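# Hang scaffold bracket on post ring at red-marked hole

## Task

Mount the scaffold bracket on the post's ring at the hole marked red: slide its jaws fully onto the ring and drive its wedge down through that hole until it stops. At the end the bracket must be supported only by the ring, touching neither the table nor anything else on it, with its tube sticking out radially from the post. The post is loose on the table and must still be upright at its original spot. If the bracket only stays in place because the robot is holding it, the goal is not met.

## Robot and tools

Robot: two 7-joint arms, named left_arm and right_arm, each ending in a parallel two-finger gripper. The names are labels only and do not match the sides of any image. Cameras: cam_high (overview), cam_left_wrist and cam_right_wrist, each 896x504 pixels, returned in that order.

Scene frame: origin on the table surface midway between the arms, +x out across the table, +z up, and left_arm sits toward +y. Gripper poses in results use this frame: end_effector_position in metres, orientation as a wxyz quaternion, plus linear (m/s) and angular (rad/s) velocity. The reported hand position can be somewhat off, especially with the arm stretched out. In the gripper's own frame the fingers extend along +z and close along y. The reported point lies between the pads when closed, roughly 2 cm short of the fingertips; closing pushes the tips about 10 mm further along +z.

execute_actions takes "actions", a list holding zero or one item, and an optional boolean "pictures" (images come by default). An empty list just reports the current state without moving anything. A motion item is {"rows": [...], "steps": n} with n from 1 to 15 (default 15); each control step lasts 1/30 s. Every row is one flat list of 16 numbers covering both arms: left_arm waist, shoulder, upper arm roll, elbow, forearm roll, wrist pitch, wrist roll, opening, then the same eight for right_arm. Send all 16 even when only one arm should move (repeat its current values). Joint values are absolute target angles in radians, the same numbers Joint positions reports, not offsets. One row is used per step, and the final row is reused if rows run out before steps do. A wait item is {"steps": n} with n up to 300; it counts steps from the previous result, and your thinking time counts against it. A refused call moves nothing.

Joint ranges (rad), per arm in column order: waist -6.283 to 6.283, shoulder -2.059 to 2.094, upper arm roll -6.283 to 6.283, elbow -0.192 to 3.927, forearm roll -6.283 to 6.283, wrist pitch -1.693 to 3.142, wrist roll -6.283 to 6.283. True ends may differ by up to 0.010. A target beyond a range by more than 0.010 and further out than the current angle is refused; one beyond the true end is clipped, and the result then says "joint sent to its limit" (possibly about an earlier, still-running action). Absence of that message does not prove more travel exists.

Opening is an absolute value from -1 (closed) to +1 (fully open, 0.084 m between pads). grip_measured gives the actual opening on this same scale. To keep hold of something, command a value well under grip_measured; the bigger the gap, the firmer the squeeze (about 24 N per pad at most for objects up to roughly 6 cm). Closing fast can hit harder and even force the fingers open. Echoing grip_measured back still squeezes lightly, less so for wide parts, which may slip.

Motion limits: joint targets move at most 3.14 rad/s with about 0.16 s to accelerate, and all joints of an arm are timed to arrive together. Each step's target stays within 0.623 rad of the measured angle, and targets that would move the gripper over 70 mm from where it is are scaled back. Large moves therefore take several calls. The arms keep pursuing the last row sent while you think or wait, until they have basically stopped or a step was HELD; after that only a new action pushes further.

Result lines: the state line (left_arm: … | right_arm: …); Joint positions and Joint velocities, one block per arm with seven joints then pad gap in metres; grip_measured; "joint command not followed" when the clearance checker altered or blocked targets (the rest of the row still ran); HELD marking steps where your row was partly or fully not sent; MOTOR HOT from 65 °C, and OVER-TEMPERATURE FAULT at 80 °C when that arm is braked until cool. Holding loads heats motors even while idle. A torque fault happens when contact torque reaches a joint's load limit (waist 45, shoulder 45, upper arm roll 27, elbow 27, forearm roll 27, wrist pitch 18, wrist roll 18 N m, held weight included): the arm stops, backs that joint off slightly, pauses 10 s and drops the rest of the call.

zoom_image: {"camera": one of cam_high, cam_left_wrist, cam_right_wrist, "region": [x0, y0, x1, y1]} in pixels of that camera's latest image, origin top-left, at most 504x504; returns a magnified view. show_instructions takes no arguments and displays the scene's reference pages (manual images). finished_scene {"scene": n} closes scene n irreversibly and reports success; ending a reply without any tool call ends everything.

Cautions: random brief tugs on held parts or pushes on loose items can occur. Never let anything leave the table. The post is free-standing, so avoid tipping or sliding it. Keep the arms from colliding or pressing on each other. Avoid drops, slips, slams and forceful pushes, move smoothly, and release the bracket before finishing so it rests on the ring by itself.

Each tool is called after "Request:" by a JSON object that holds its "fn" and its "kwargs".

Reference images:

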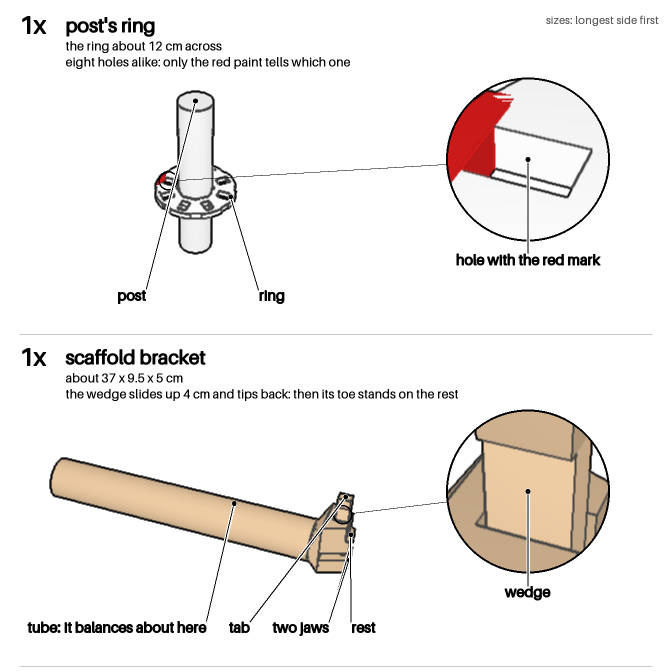

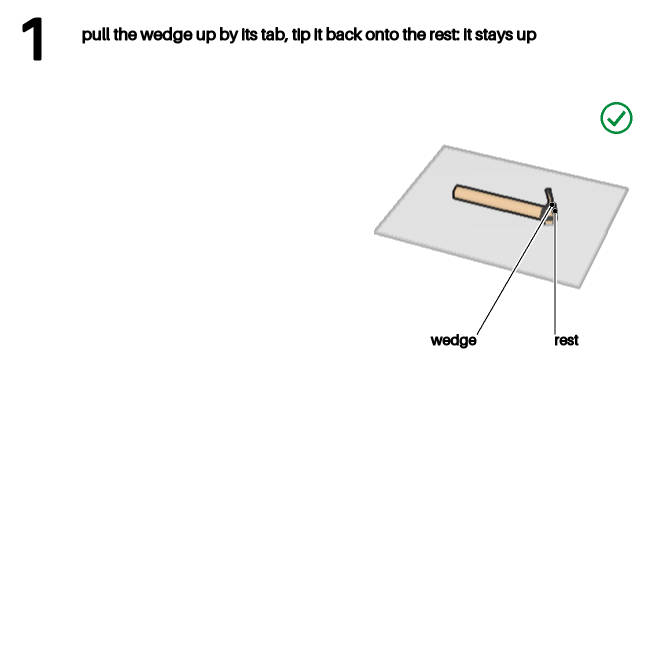

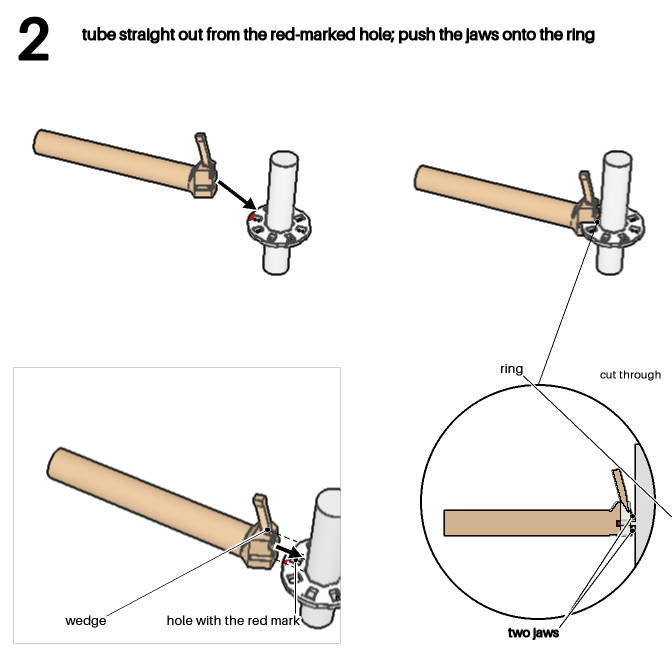

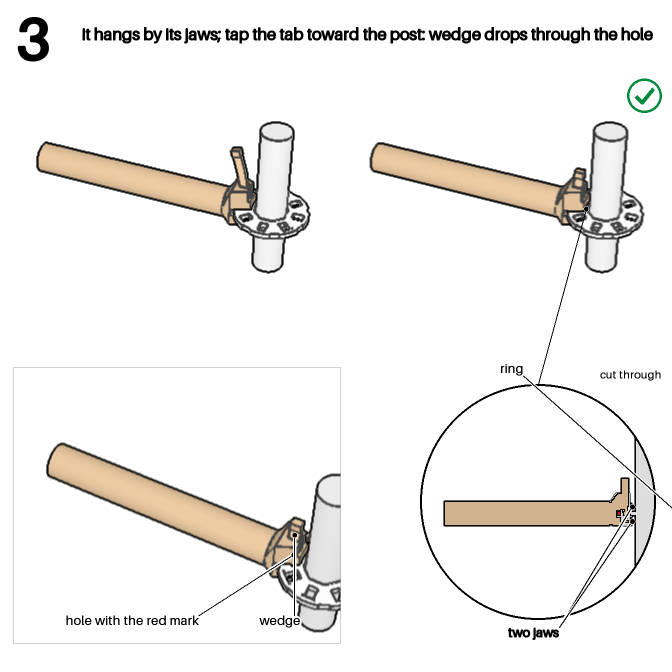

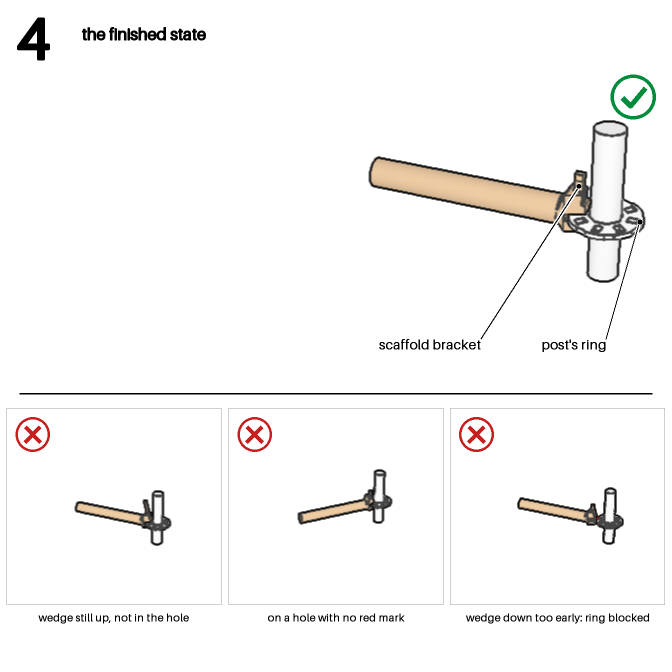

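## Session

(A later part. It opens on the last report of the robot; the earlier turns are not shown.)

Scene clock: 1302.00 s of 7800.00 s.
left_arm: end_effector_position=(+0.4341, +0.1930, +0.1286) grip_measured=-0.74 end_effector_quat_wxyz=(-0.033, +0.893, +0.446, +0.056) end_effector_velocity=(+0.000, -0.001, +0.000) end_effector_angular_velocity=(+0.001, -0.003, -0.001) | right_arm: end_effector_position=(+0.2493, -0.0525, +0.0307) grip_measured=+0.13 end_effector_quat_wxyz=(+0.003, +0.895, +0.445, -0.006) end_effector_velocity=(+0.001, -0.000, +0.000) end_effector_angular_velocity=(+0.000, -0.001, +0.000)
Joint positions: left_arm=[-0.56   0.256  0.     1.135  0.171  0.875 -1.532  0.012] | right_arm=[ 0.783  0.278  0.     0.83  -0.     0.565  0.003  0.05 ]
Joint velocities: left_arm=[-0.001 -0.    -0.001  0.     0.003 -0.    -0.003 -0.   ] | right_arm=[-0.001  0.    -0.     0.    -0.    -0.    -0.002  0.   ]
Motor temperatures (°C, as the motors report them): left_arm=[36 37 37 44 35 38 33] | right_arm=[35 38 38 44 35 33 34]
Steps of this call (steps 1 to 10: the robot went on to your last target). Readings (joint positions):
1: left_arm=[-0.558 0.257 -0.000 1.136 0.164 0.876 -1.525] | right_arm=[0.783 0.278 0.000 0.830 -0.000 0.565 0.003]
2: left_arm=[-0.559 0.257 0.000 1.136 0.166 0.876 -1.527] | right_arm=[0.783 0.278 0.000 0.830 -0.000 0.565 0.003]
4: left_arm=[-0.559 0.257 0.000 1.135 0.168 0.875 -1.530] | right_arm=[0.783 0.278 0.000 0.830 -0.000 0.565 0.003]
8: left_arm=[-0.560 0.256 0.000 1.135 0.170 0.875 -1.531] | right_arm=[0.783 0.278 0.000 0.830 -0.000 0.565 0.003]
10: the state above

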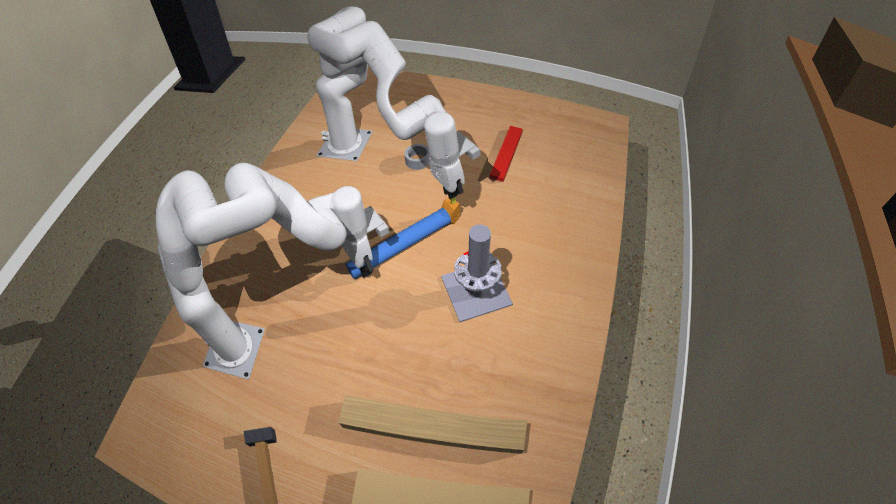

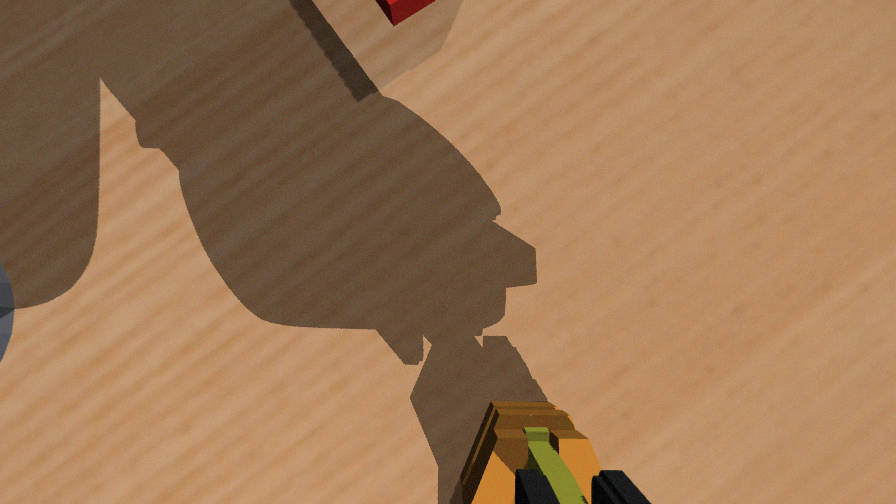

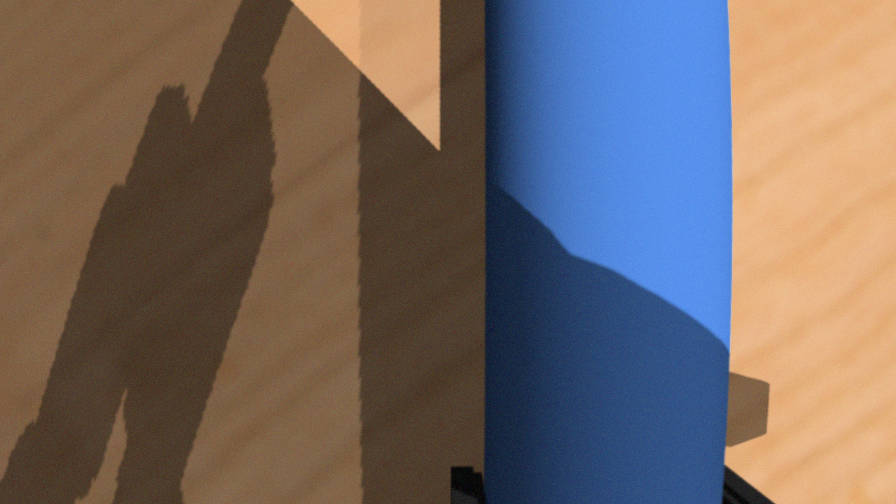

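Request:
{"fn": "execute_actions", "kwargs": {"actions": [{"rows": [[-0.5635,0.2557,0,1.1342,0.1796,0.8745,-1.5407,-0.9,0.7832,0.2785,0,0.83,0,0.565,0.003,-1],[-0.5698,0.2551,0,1.1319,0.1967,0.8735,-1.5582,-0.9,0.7832,0.2785,0,0.83,0,0.565,0.003,-1],[-0.576,0.2545,0,1.1295,0.2138,0.8725,-1.5757,-0.9,0.7832,0.2785,0,0.83,0,0.565,0.003,-1],[-0.5823,0.254,0,1.1271,0.231,0.8715,-1.5932,-0.9,0.7832,0.2785,0,0.83,0,0.565,0.003,-1],[-0.5886,0.2534,0,1.1248,0.2481,0.8707,-1.6107,-0.9,0.7832,0.2785,0,0.83,0,0.565,0.003,-1],[-0.5948,0.2528,0,1.1224,0.2652,0.87,-1.6281,-0.9,0.7832,0.2785,0,0.83,0,0.565,0.003,-1],[-0.6011,0.2522,0,1.1201,0.2823,0.8694,-1.6456,-0.9,0.7832,0.2785,0,0.83,0,0.565,0.003,-1],[-0.6074,0.2517,0,1.1177,0.2995,0.8689,-1.6631,-0.9,0.7832,0.2785,0,0.83,0,0.565,0.003,-1],[-0.6136,0.2511,0,1.1153,0.3166,0.8685,-1.6806,-0.9,0.7832,0.2785,0,0.83,0,0.565,0.003,-1],[-0.6199,0.2505,0,1.113,0.3337,0.8682,-1.6981,-0.9,0.7832,0.2785,0,0.83,0,0.565,0.003,-1],[-0.623,0.2502,0,1.1118,0.3423,0.868,-1.7068,-0.9,0.7832,0.2785,0,0.83,0,0.565,0.003,-1]], "steps": 15}], "pictures": false}}

Request:
{"fn": "execute_actions", "kwargs": {"actions": [{"steps": 10}]}}

Scene clock: 1316.33 s of 7800.00 s.
left_arm: end_effector_position=(+0.4296, +0.1863, +0.1280) grip_measured=-0.74 end_effector_quat_wxyz=(-0.057, +0.888, +0.443, +0.112) end_effector_velocity=(+0.000, -0.000, +0.001) end_effector_angular_velocity=(+0.060, -0.066, +0.013) | right_arm: end_effector_position=(+0.2494, -0.0526, +0.0308) grip_measured=+0.13 end_effector_quat_wxyz=(+0.003, +0.896, +0.445, -0.006) end_effector_velocity=(-0.000, +0.000, -0.000) end_effector_angular_velocity=(+0.000, +0.000, +0.001)
Joint positions: left_arm=[-0.619  0.25   0.001  1.113  0.332  0.868 -1.696  0.012] | right_arm=[ 0.783  0.278 -0.     0.83  -0.     0.565  0.003  0.05 ]
Joint velocities: left_arm=[-0.037 -0.005  0.006 -0.015  0.116 -0.003 -0.124 -0.   ] | right_arm=[ 0.     0.    -0.     0.     0.001 -0.    -0.001 -0.   ]
Motor temperatures (°C, as the motors report them): left_arm=[36 38 37 46 35 38 33] | right_arm=[35 38 38 45 35 33 34]
Steps of this call (steps 1 to 30: the robot went on to your last target; steps 31 to 90: nothing new was sent; then 10.83 s passed at rest; steps 91 to 105: all 15 steps of this action). Readings (joint positions):
91: left_arm=[-0.560 0.256 0.000 1.135 0.171 0.875 -1.532] | right_arm=[0.783 0.278 0.000 0.830 0.000 0.565 0.003]
92: left_arm=[-0.561 0.256 0.000 1.135 0.173 0.875 -1.535] | right_arm=[0.783 0.278 0.000 0.830 -0.000 0.565 0.003]
94: left_arm=[-0.566 0.255 0.001 1.133 0.188 0.874 -1.550] | right_arm=[0.783 0.279 0.000 0.830 -0.000 0.565 0.003]
98: left_arm=[-0.587 0.254 0.000 1.125 0.244 0.871 -1.606] | right_arm=[0.783 0.278 0.000 0.830 -0.000 0.565 0.003]
105: the state above

Scene clock: 1316.67 s of 7800.00 s.
left_arm: end_effector_position=(+0.4295, +0.1861, +0.1281) grip_measured=-0.74 end_effector_quat_wxyz=(-0.058, +0.887, +0.443, +0.116) end_effector_velocity=(-0.000, -0.000, -0.000) end_effector_angular_velocity=(+0.002, -0.002, +0.000) | right_arm: end_effector_position=(+0.2494, -0.0526, +0.0308) grip_measured=+0.13 end_effector_quat_wxyz=(+0.003, +0.896, +0.445, -0.006) end_effector_velocity=(+0.000, +0.000, +0.001) end_effector_angular_velocity=(+0.001, -0.001, +0.002)
Joint positions: left_arm=[-0.622  0.25   0.001  1.112  0.342  0.868 -1.706  0.012] | right_arm=[ 0.783  0.278 -0.     0.83   0.     0.565  0.003  0.05 ]
Joint velocities: left_arm=[-0.001 -0.    -0.    -0.001  0.003 -0.    -0.004 -0.   ] | right_arm=[ 0.001 -0.001 -0.001  0.001  0.001 -0.    -0.002  0.   ]
Motor temperatures (°C, as the motors report them): left_arm=[36 38 37 46 35 38 33] | right_arm=[35 38 38 45 35 33 34]
Steps of this call (steps 1 to 10: the robot went on to your last target). Readings (joint positions):
1: left_arm=[-0.620 0.250 0.001 1.113 0.335 0.868 -1.699] | right_arm=[0.783 0.278 -0.000 0.830 -0.000 0.565 0.003]
2: left_arm=[-0.621 0.250 0.001 1.113 0.337 0.868 -1.702] | right_arm=[0.783 0.278 -0.000 0.830 -0.000 0.565 0.003]
4: left_arm=[-0.622 0.250 0.001 1.112 0.340 0.868 -1.704] | right_arm=[0.783 0.278 0.000 0.830 -0.000 0.565 0.003]
8: left_arm=[-0.622 0.250 0.001 1.112 0.342 0.868 -1.706] | right_arm=[0.783 0.278 -0.000 0.830 -0.000 0.565 0.003]
10: the state above

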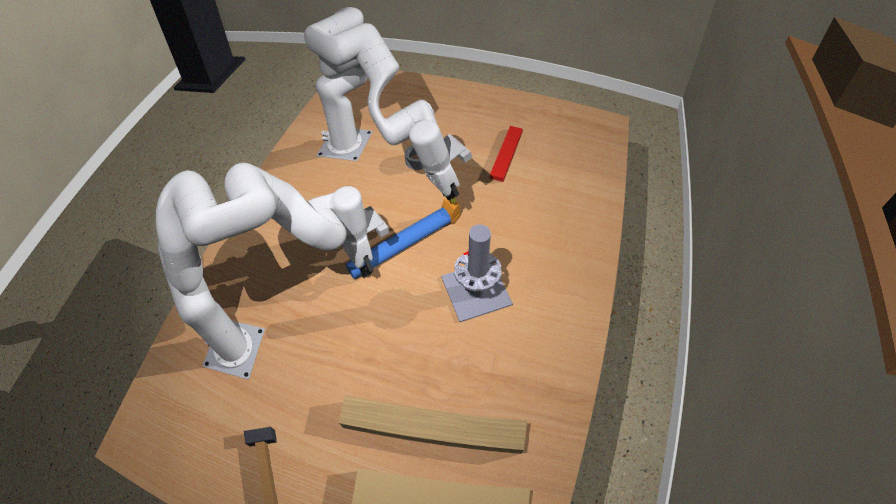

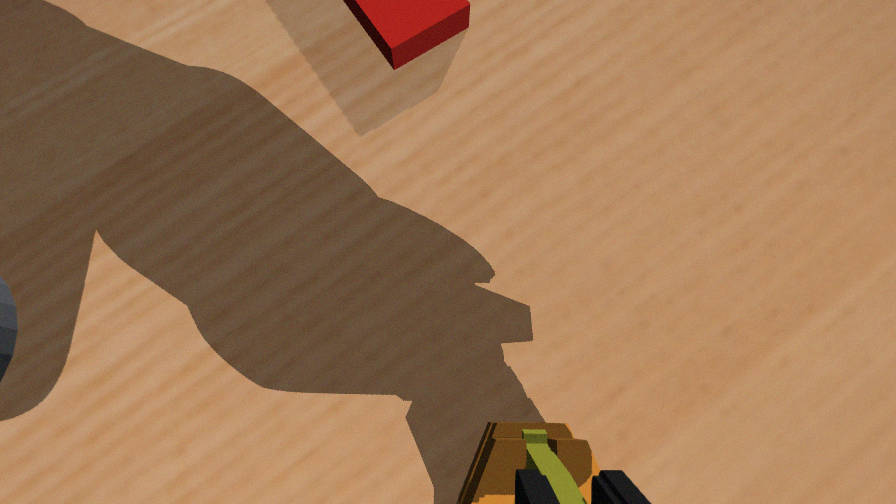

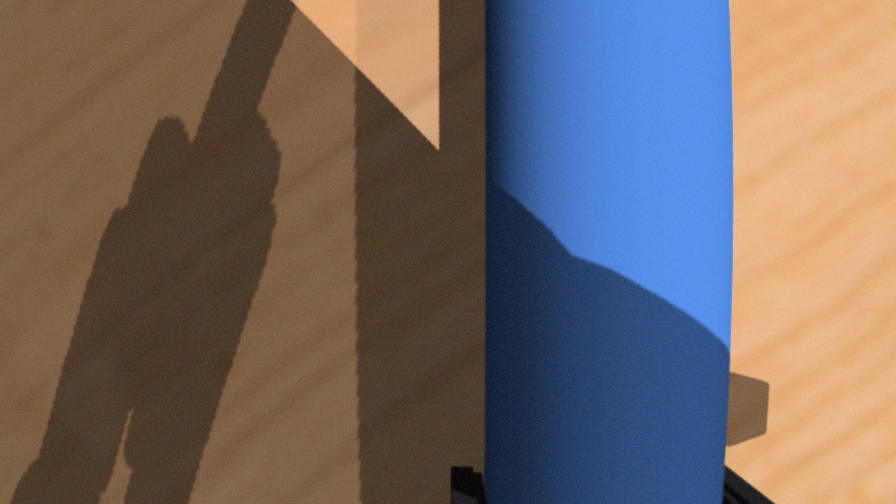

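Request:
{"fn": "zoom_image", "kwargs": {"camera": "cam_left_wrist", "region": [460, 400, 620, 504]}}

Region (460, 400, 620, 504) of cam_left_wrist's 896x504 image, scaled by 3.150, with more detail than that image has; it fills the top 328 rows of this view, and the rest is white.

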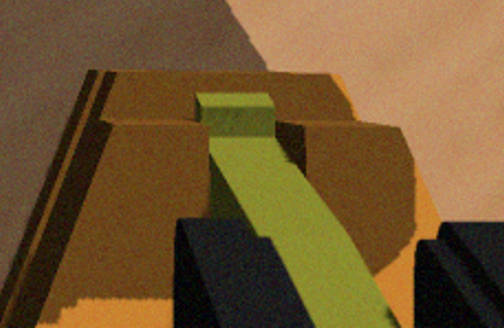

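Request:
{"fn": "execute_actions", "kwargs": {"actions": [{"rows": [[-0.6225,0.2513,0,1.111,0.3428,0.8662,-1.7075,-0.9,0.7832,0.2785,0,0.83,0,0.565,0.003,-1],[-0.622,0.2524,0,1.1102,0.3433,0.8645,-1.7083,-0.9,0.7832,0.2785,0,0.83,0,0.565,0.003,-1],[-0.6215,0.2536,0,1.1094,0.3439,0.8627,-1.709,-0.9,0.7832,0.2785,0,0.83,0,0.565,0.003,-1],[-0.621,0.2547,0,1.1086,0.3445,0.861,-1.7098,-0.9,0.7832,0.2785,0,0.83,0,0.565,0.003,-1]], "steps": 15}]}}

Scene clock: 1327.83 s of 7800.00 s.
left_arm: end_effector_position=(+0.4297, +0.1859, +0.1259) grip_measured=-0.74 end_effector_quat_wxyz=(-0.057, +0.887, +0.443, +0.116) end_effector_velocity=(-0.001, +0.001, -0.002) end_effector_angular_velocity=(+0.001, +0.003, +0.000) | right_arm: end_effector_position=(+0.2495, -0.0525, +0.0306) grip_measured=+0.13 end_effector_quat_wxyz=(+0.003, +0.896, +0.445, -0.006) end_effector_velocity=(+0.000, +0.000, +0.000) end_effector_angular_velocity=(+0.001, -0.001, -0.001)
Joint positions: left_arm=[-0.621  0.254 -0.     1.11   0.345  0.861 -1.71   0.012] | right_arm=[ 0.783  0.279 -0.     0.83   0.     0.565  0.003  0.05 ]
Joint velocities: left_arm=[-0.     0.003  0.001 -0.003 -0.    -0.003 -0.     0.   ] | right_arm=[-0.001 -0.001  0.    -0.    -0.    -0.     0.001 -0.   ]
Motor temperatures (°C, as the motors report them): left_arm=[36 38 37 46 35 38 33] | right_arm=[35 37 38 45 35 33 34]
Steps of this call (steps 1 to 30: the robot went on to your last target; steps 31 to 90: nothing new was sent; then 7.67 s passed at rest; steps 91 to 105: all 15 steps of this action). Readings (joint positions):
91: left_arm=[-0.623 0.250 0.000 1.112 0.342 0.868 -1.707] | right_arm=[0.783 0.278 -0.000 0.830 -0.000 0.565 0.003]
92: left_arm=[-0.623 0.250 0.000 1.112 0.342 0.867 -1.707] | right_arm=[0.783 0.278 -0.000 0.830 0.000 0.565 0.003]
94: left_arm=[-0.622 0.252 0.000 1.111 0.343 0.865 -1.708] | right_arm=[0.783 0.279 -0.000 0.830 0.000 0.565 0.003]
98: left_arm=[-0.621 0.253 0.000 1.110 0.344 0.862 -1.709] | right_arm=[0.783 0.279 -0.000 0.830 0.000 0.565 0.003]
105: the state above

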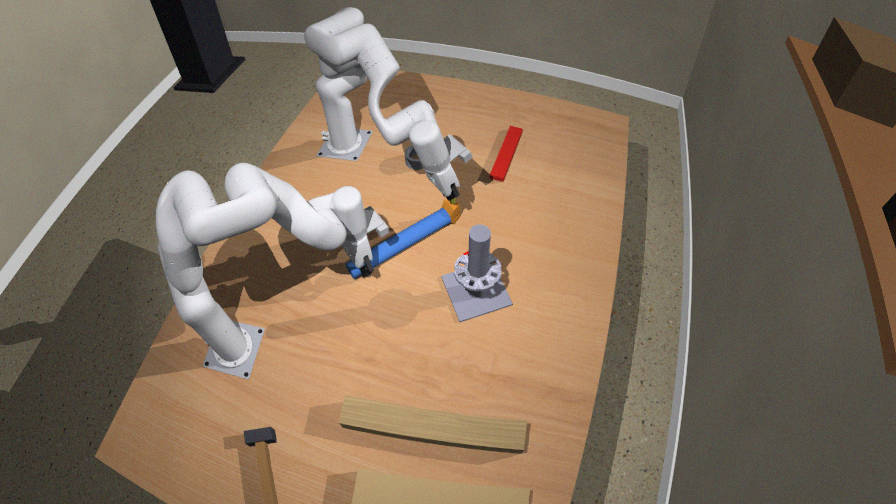

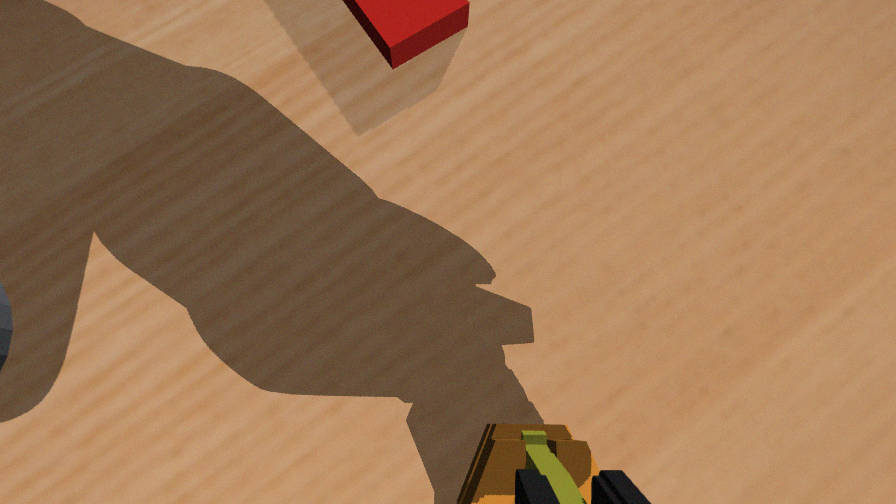

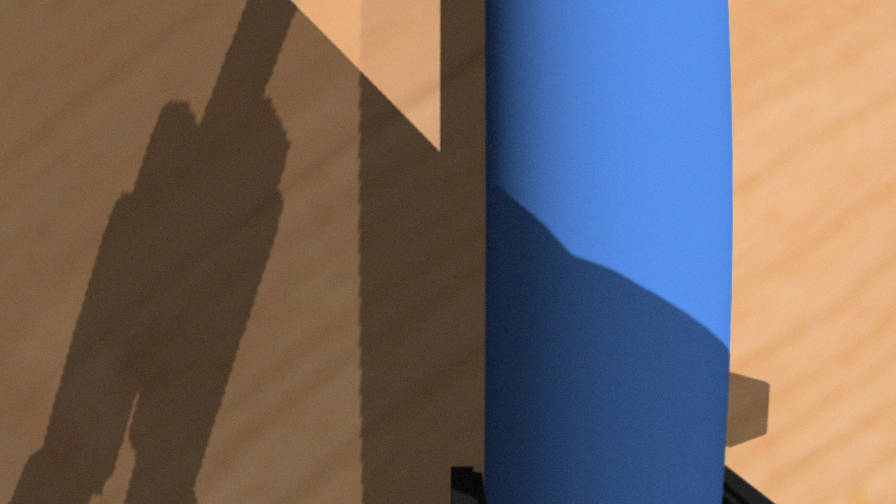

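Request:
{"fn": "execute_actions", "kwargs": {"actions": [{"rows": [[-0.6213,0.2536,0,1.1096,0.3441,0.862,-1.7094,-0.8,0.7832,0.2785,0,0.83,0,0.565,0.003,-1],[-0.6213,0.2536,0,1.1096,0.3441,0.862,-1.7094,-0.72,0.7832,0.2785,0,0.83,0,0.565,0.003,-1],[-0.6213,0.2536,0,1.1096,0.3441,0.862,-1.7094,-0.65,0.7832,0.2785,0,0.83,0,0.565,0.003,-1],[-0.6213,0.2536,0,1.1096,0.3441,0.862,-1.7094,-0.55,0.7832,0.2785,0,0.83,0,0.565,0.003,-1],[-0.6213,0.2536,0,1.1096,0.3441,0.862,-1.7094,-0.4,0.7832,0.2785,0,0.83,0,0.565,0.003,-1],[-0.6213,0.2536,0,1.1096,0.3441,0.862,-1.7094,-0.2,0.7832,0.2785,0,0.83,0,0.565,0.003,-1],[-0.6213,0.2536,0,1.1096,0.3441,0.862,-1.7094,0.0,0.7832,0.2785,0,0.83,0,0.565,0.003,-1],[-0.6213,0.2536,0,1.1096,0.3441,0.862,-1.7094,0.3,0.7832,0.2785,0,0.83,0,0.565,0.003,-1],[-0.6213,0.2536,0,1.1096,0.3441,0.862,-1.7094,0.6,0.7832,0.2785,0,0.83,0,0.565,0.003,-1]], "steps": 15}]}}

Scene clock: 1341.47 s of 7800.00 s.
left_arm: end_effector_position=(+0.4293, +0.1856, +0.1258) grip_measured=+0.59 end_effector_quat_wxyz=(-0.057, +0.887, +0.443, +0.116) end_effector_velocity=(+0.000, +0.001, -0.000) end_effector_angular_velocity=(+0.001, +0.000, +0.001) | right_arm: end_effector_position=(+0.2495, -0.0525, +0.0307) grip_measured=+0.13 end_effector_quat_wxyz=(+0.003, +0.896, +0.445, -0.006) end_effector_velocity=(-0.000, +0.001, +0.001) end_effector_angular_velocity=(+0.001, -0.001, +0.001)
Joint positions: left_arm=[-0.622  0.254 -0.     1.11   0.344  0.862 -1.709  0.069] | right_arm=[ 0.783  0.279 -0.     0.83   0.     0.565  0.003  0.05 ]
Joint velocities: left_arm=[ 0.001  0.     0.001 -0.001  0.001  0.    -0.     0.   ] | right_arm=[ 0.002 -0.001 -0.     0.    -0.     0.     0.    -0.   ]
Motor temperatures (°C, as the motors report them): left_arm=[36 38 38 45 35 38 33] | right_arm=[35 37 38 45 35 33 34]
Steps of this call (steps 1 to 15: the robot went on to your last target; steps 16 to 90: nothing new was sent; then 10.13 s passed at rest; steps 91 to 105: all 15 steps of this action). Readings (joint positions):
91: left_arm=[-0.621 0.255 -0.000 1.109 0.344 0.861 -1.710] | right_arm=[0.783 0.279 -0.000 0.830 -0.000 0.565 0.003]
92: left_arm=[-0.621 0.255 -0.000 1.109 0.344 0.861 -1.710] | right_arm=[0.783 0.279 0.000 0.830 -0.000 0.565 0.003]
94: left_arm=[-0.622 0.254 -0.003 1.109 0.343 0.861 -1.710] | right_arm=[0.783 0.279 -0.000 0.830 0.000 0.565 0.003]
98: left_arm=[-0.624 0.254 -0.005 1.109 0.343 0.862 -1.709] | right_arm=[0.783 0.279 -0.000 0.830 0.000 0.565 0.003]
105: the state above

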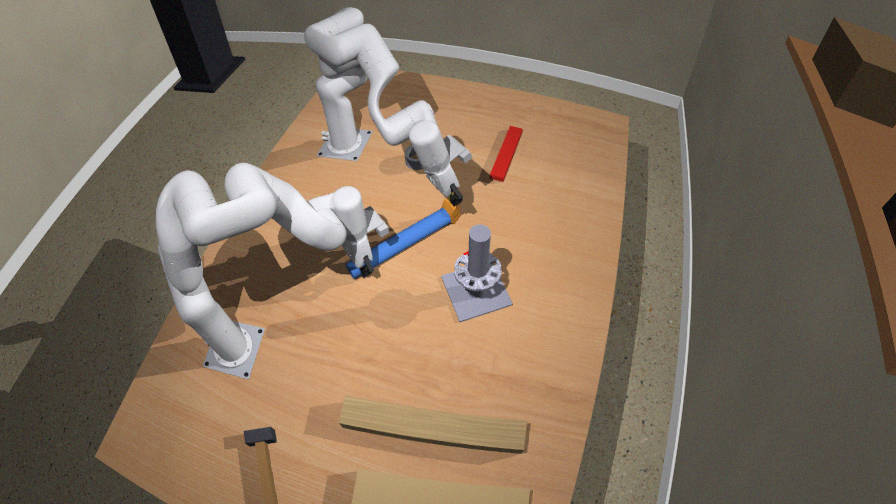

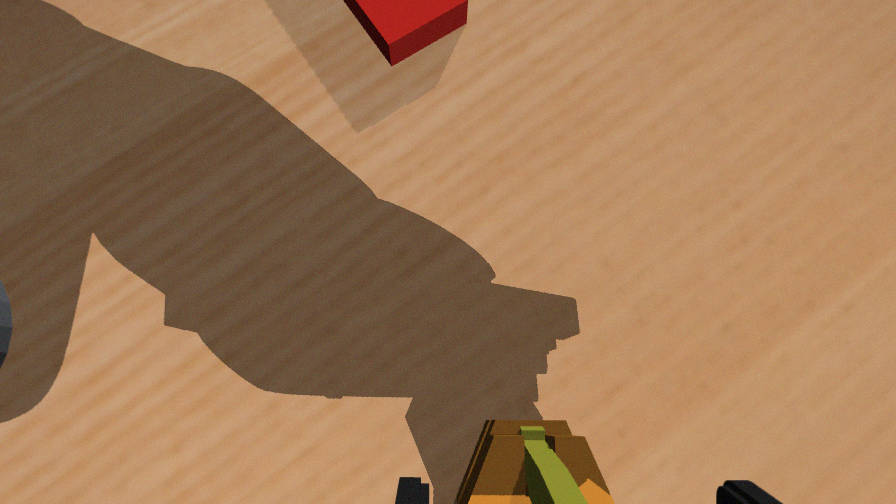

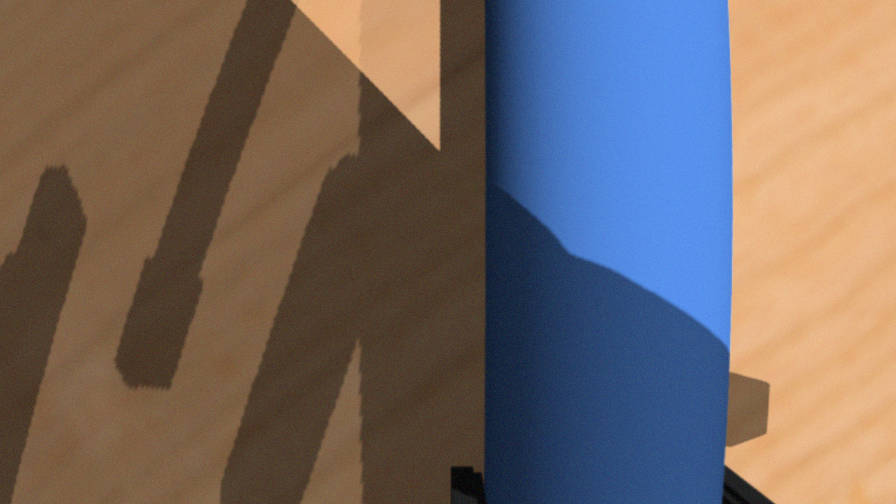

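Request:
{"fn": "execute_actions", "kwargs": {"actions": [{"rows": [[-0.628,0.2505,0,1.1106,0.32,0.865,-1.7,0.6,0.7832,0.2785,0,0.83,0,0.565,0.003,-1],[-0.638,0.2466,0,1.1118,0.285,0.8695,-1.687,0.6,0.7832,0.2785,0,0.83,0,0.565,0.003,-1],[-0.65,0.242,0,1.1133,0.243,0.875,-1.671,0.6,0.7832,0.2785,0,0.83,0,0.565,0.003,-1],[-0.663,0.237,0,1.1148,0.197,0.8806,-1.653,0.6,0.7832,0.2785,0,0.83,0,0.565,0.003,-1],[-0.676,0.2325,0,1.1163,0.151,0.8864,-1.636,0.6,0.7832,0.2785,0,0.83,0,0.565,0.003,-1],[-0.689,0.2275,0,1.118,0.106,0.892,-1.619,0.6,0.7832,0.2785,0,0.83,0,0.565,0.003,-1],[-0.701,0.223,0,1.1194,0.063,0.8976,-1.602,0.6,0.7832,0.2785,0,0.83,0,0.565,0.003,-1],[-0.711,0.219,0,1.1206,0.028,0.902,-1.589,0.6,0.7832,0.2785,0,0.83,0,0.565,0.003,-1],[-0.719,0.2161,0,1.1216,0,0.9056,-1.5783,0.6,0.7832,0.2785,0,0.83,0,0.565,0.003,-1]], "steps": 15}], "pictures": false}}

Request:
{"fn": "execute_actions", "kwargs": {"actions": [{"rows": [[-0.719,0.226,0,1.116,0,0.89,-1.5783,0.6,0.7832,0.2785,0,0.83,0,0.565,0.003,-1],[-0.719,0.241,0,1.108,0,0.867,-1.5783,0.6,0.7832,0.2785,0,0.83,0,0.565,0.003,-1],[-0.719,0.259,0,1.098,0,0.839,-1.5783,0.6,0.7832,0.2785,0,0.83,0,0.565,0.003,-1],[-0.719,0.278,0,1.088,0,0.81,-1.5783,0.6,0.7832,0.2785,0,0.83,0,0.565,0.003,-1],[-0.719,0.297,0,1.079,0,0.782,-1.5783,0.6,0.7832,0.2785,0,0.83,0,0.565,0.003,-1],[-0.719,0.316,0,1.071,0,0.755,-1.5783,0.6,0.7832,0.2785,0,0.83,0,0.565,0.003,-1],[-0.719,0.335,0,1.064,0,0.729,-1.5783,0.6,0.7832,0.2785,0,0.83,0,0.565,0.003,-1],[-0.719,0.353,0,1.0585,0,0.7055,-1.5783,0.6,0.7832,0.2785,0,0.83,0,0.565,0.003,-1],[-0.719,0.3704,0,1.054,0,0.6835,-1.5783,0.6,0.7832,0.2785,0,0.83,0,0.565,0.003,-1]], "steps": 15}]}}

Scene clock: 1385.87 s of 7800.00 s.
left_arm: end_effector_position=(+0.3725, +0.1100, +0.1396) grip_measured=+0.59 end_effector_quat_wxyz=(-0.002, +0.896, +0.444, +0.005) end_effector_velocity=(-0.016, -0.009, +0.001) end_effector_angular_velocity=(-0.084, +0.091, +0.052) | right_arm: end_effector_position=(+0.2495, -0.0525, +0.0307) grip_measured=+0.13 end_effector_quat_wxyz=(+0.003, +0.896, +0.445, -0.006) end_effector_velocity=(+0.001, -0.000, +0.000) end_effector_angular_velocity=(+0.000, -0.000, -0.001)
Joint positions: left_arm=[-0.716  0.217 -0.002  1.121  0.015  0.904 -1.584  0.069] | right_arm=[ 0.783  0.279 -0.     0.83  -0.     0.565  0.003  0.05 ]
Joint velocities: left_arm=[-0.024 -0.009  0.039 -0.005 -0.167  0.025  0.066 -0.   ] | right_arm=[-0.002 -0.    -0.    -0.     0.     0.    -0.001 -0.   ]
Motor temperatures (°C, as the motors report them): left_arm=[36 37 37 44 35 38 33] | right_arm=[35 37 38 45 35 33 34]
Steps of this call (steps 1 to 15: the robot went on to your last target; steps 16 to 90: nothing new was sent; then 40.90 s passed at rest; steps 91 to 105: all 15 steps of this action). Readings (joint positions):
91: left_arm=[-0.621 0.254 0.000 1.110 0.344 0.862 -1.709] | right_arm=[0.783 0.279 -0.000 0.830 -0.000 0.565 0.003]
92: left_arm=[-0.622 0.253 0.000 1.110 0.340 0.863 -1.708] | right_arm=[0.783 0.279 -0.000 0.830 -0.000 0.565 0.003]
94: left_arm=[-0.630 0.250 0.002 1.110 0.310 0.867 -1.696] | right_arm=[0.783 0.279 -0.000 0.830 -0.000 0.565 0.003]
98: left_arm=[-0.667 0.236 0.000 1.115 0.182 0.882 -1.648] | right_arm=[0.783 0.279 -0.000 0.830 -0.000 0.565 0.003]
105: the state above

Scene clock: 1386.37 s of 7800.00 s.
left_arm: end_effector_position=(+0.3699, +0.1090, +0.0547) grip_measured=+0.59 end_effector_quat_wxyz=(-0.002, +0.895, +0.446, -0.001) end_effector_velocity=(+0.026, -0.022, +0.002) end_effector_angular_velocity=(-0.066, -0.084, -0.003) | right_arm: end_effector_position=(+0.2495, -0.0525, +0.0307) grip_measured=+0.13 end_effector_quat_wxyz=(+0.003, +0.896, +0.445, -0.006) end_effector_velocity=(-0.000, +0.000, +0.000) end_effector_angular_velocity=(+0.000, -0.000, -0.001)
Joint positions: left_arm=[-0.719  0.366  0.     1.054  0.     0.693 -1.578  0.069] | right_arm=[ 0.783  0.279 -0.     0.83   0.     0.565  0.003  0.05 ]
Joint velocities: left_arm=[-0.001  0.031 -0.002  0.025 -0.    -0.113  0.     0.   ] | right_arm=[ 0.    -0.     0.001 -0.    -0.     0.     0.002  0.   ]
Motor temperatures (°C, as the motors report them): left_arm=[36 37 37 44 35 38 33] | right_arm=[35 37 38 45 35 33 34]
Steps of this call (steps 1 to 15: all 15 steps of this action). Readings (joint positions):
1: left_arm=[-0.717 0.217 -0.001 1.121 0.010 0.904 -1.582] | right_arm=[0.783 0.279 -0.000 0.830 -0.000 0.565 0.003]
2: left_arm=[-0.717 0.218 0.000 1.121 0.007 0.901 -1.581] | right_arm=[0.783 0.279 -0.000 0.830 -0.000 0.565 0.003]
4: left_arm=[-0.717 0.230 0.001 1.115 0.004 0.879 -1.580] | right_arm=[0.783 0.279 -0.000 0.830 -0.000 0.565 0.003]
8: left_arm=[-0.718 0.290 0.000 1.084 0.001 0.795 -1.579] | right_arm=[0.783 0.279 -0.000 0.830 -0.000 0.565 0.003]
15: the state above

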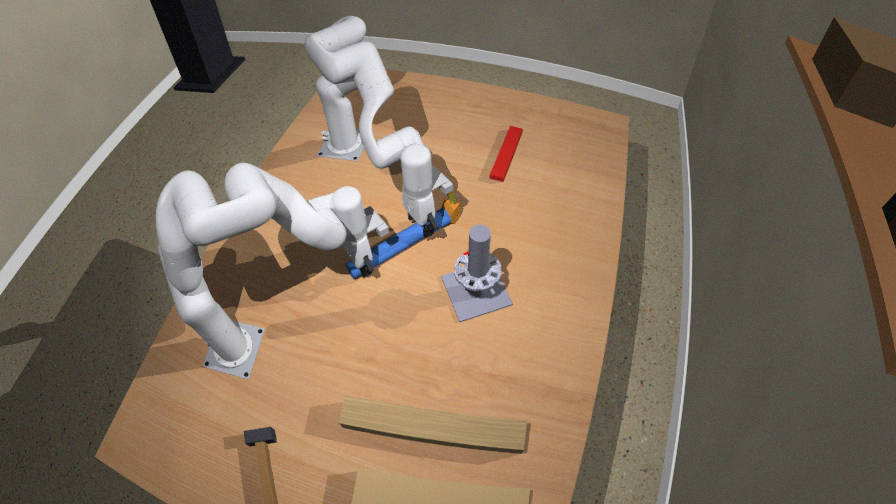

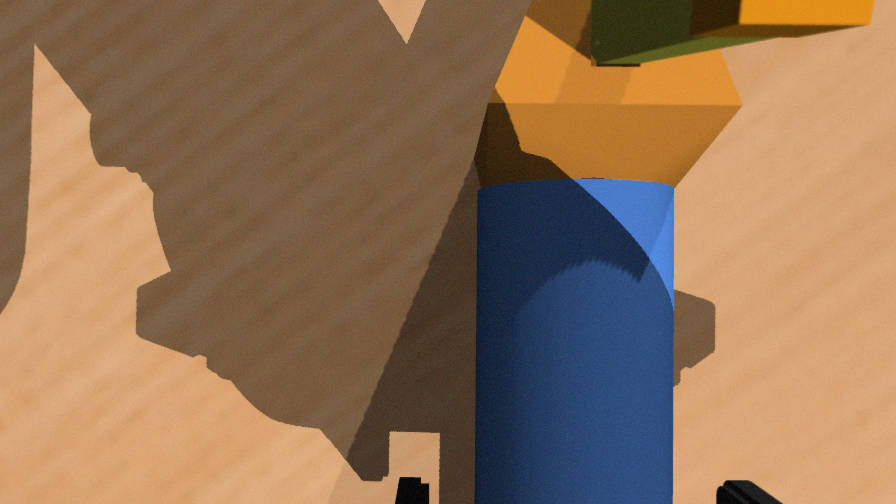

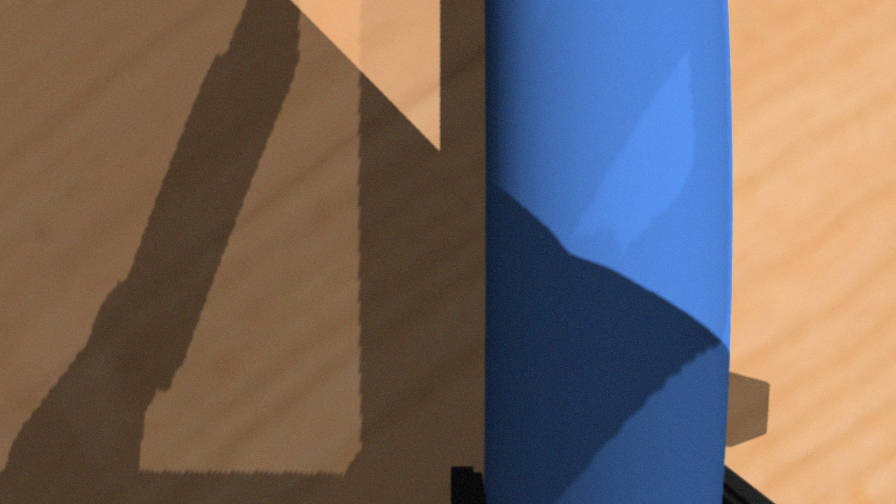

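Request:
{"fn": "zoom_image", "kwargs": {"camera": "cam_high", "region": [390, 140, 490, 245]}}

Region (390, 140, 490, 245) of cam_high's 896x504 image, scaled by 4.800, with more detail than that image has; it fills the left 480 columns of this view, and the rest is white.

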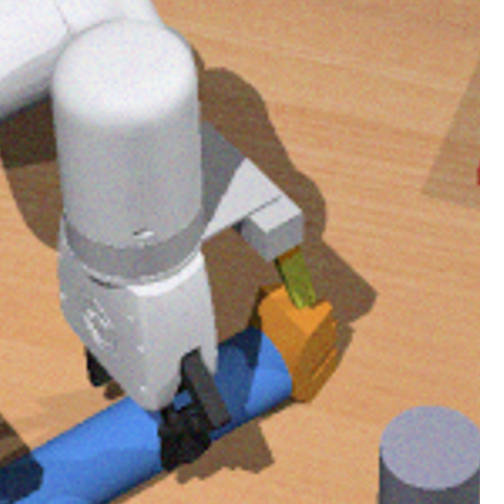

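Request:
{"fn": "execute_actions", "kwargs": {"actions": [{"rows": [[-0.719,0.376,0,1.053,0,0.677,-1.5783,0.6,0.7832,0.2785,0,0.83,0,0.565,0.003,-1],[-0.719,0.384,0,1.0517,0,0.6677,-1.5783,0.6,0.7832,0.2785,0,0.83,0,0.565,0.003,-1],[-0.719,0.393,0,1.0505,0,0.6575,-1.5783,0.6,0.7832,0.2785,0,0.83,0,0.565,0.003,-1],[-0.719,0.402,0,1.0495,0,0.6475,-1.5783,0.6,0.7832,0.2785,0,0.83,0,0.565,0.003,-1],[-0.719,0.411,0,1.0487,0,0.6377,-1.5783,0.6,0.7832,0.2785,0,0.83,0,0.565,0.003,-1],[-0.719,0.419,0,1.0482,0,0.6292,-1.5783,0.6,0.7832,0.2785,0,0.83,0,0.565,0.003,-1],[-0.719,0.4269,0,1.0478,0,0.621,-1.5783,0.6,0.7832,0.2785,0,0.83,0,0.565,0.003,-1]], "steps": 15}], "pictures": false}}

Request:
{"fn": "execute_actions", "kwargs": {"actions": [{"steps": 8}]}}

Scene clock: 1411.60 s of 7800.00 s.
left_arm: end_effector_position=(+0.3708, +0.1080, +0.0277) grip_measured=+0.59 end_effector_quat_wxyz=(+0.000, +0.895, +0.445, +0.000) end_effector_velocity=(+0.004, -0.004, +0.001) end_effector_angular_velocity=(-0.010, -0.013, -0.001) | right_arm: end_effector_position=(+0.2495, -0.0525, +0.0307) grip_measured=+0.13 end_effector_quat_wxyz=(+0.003, +0.896, +0.445, -0.006) end_effector_velocity=(+0.000, +0.000, +0.000) end_effector_angular_velocity=(+0.001, -0.001, +0.000)
Joint positions: left_arm=[-0.719  0.426 -0.     1.048  0.     0.622 -1.578  0.069] | right_arm=[ 0.783  0.278 -0.     0.83  -0.     0.565  0.003  0.05 ]
Joint velocities: left_arm=[-0.001  0.004  0.     0.005 -0.    -0.016  0.001 -0.   ] | right_arm=[-0.    -0.001  0.001 -0.    -0.001 -0.     0.001  0.   ]
Motor temperatures (°C, as the motors report them): left_arm=[36 38 37 44 35 38 33] | right_arm=[35 37 38 45 35 33 34]
Steps of this call (steps 1 to 15: the robot went on to your last target; steps 16 to 90: nothing new was sent; then 21.73 s passed at rest; steps 91 to 105: all 15 steps of this action). Readings (joint positions):
91: left_arm=[-0.719 0.370 -0.000 1.054 -0.000 0.683 -1.578] | right_arm=[0.783 0.279 -0.000 0.830 0.000 0.565 0.003]
92: left_arm=[-0.719 0.372 -0.000 1.054 0.000 0.682 -1.578] | right_arm=[0.783 0.279 -0.000 0.830 0.000 0.565 0.003]
94: left_arm=[-0.719 0.379 -0.000 1.054 0.000 0.672 -1.578] | right_arm=[0.783 0.279 -0.000 0.830 -0.000 0.565 0.003]
98: left_arm=[-0.719 0.410 0.000 1.049 -0.000 0.640 -1.578] | right_arm=[0.783 0.279 -0.000 0.830 -0.000 0.565 0.003]
105: the state above

Scene clock: 1411.87 s of 7800.00 s.
left_arm: end_effector_position=(+0.3707, +0.1081, +0.0271) grip_measured=+0.59 end_effector_quat_wxyz=(+0.000, +0.895, +0.445, +0.000) end_effector_velocity=(-0.000, -0.001, -0.000) end_effector_angular_velocity=(-0.000, -0.000, -0.002) | right_arm: end_effector_position=(+0.2495, -0.0525, +0.0307) grip_measured=+0.13 end_effector_quat_wxyz=(+0.003, +0.896, +0.445, -0.006) end_effector_velocity=(-0.000, -0.000, -0.001) end_effector_angular_velocity=(-0.001, +0.001, -0.000)
Joint positions: left_arm=[-0.719  0.427  0.     1.048  0.     0.621 -1.578  0.069] | right_arm=[ 0.783  0.279 -0.     0.83  -0.     0.565  0.003  0.05 ]
Joint velocities: left_arm=[-0.002  0.001 -0.     0.001 -0.    -0.001 -0.     0.   ] | right_arm=[ 0.     0.001 -0.001 -0.     0.     0.    -0.    -0.   ]
Motor temperatures (°C, as the motors report them): left_arm=[36 38 37 44 35 38 33] | right_arm=[35 37 38 45 35 33 34]
Steps of this call (steps 1 to 8: the robot went on to your last target). Readings (joint positions):
1: left_arm=[-0.719 0.426 -0.000 1.048 0.000 0.622 -1.578] | right_arm=[0.783 0.279 -0.000 0.830 -0.000 0.565 0.003]
2: left_arm=[-0.719 0.426 -0.000 1.048 0.000 0.622 -1.578] | right_arm=[0.783 0.279 -0.000 0.830 0.000 0.565 0.003]
4: left_arm=[-0.719 0.426 -0.000 1.048 0.000 0.621 -1.578] | right_arm=[0.783 0.279 0.000 0.830 -0.000 0.565 0.003]
8: the state above

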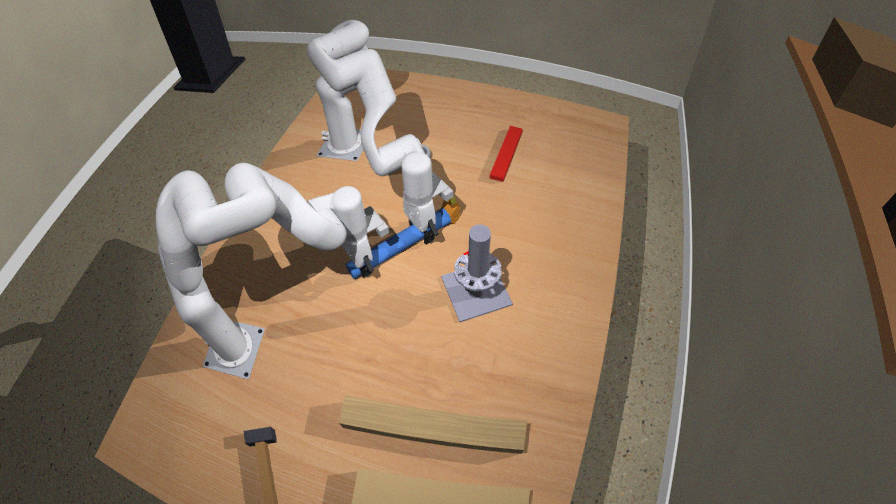

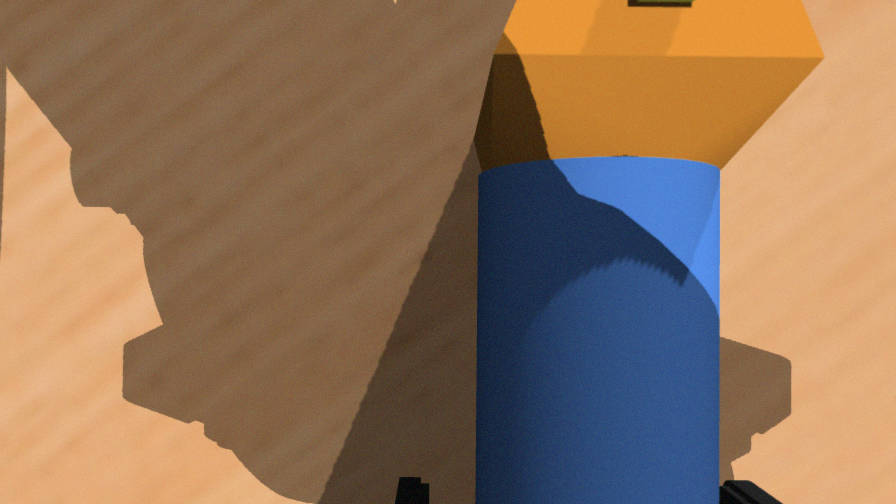

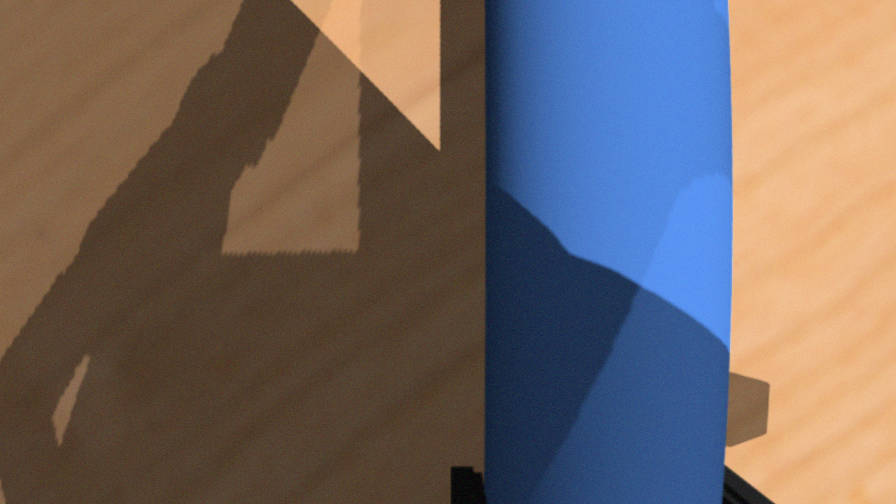

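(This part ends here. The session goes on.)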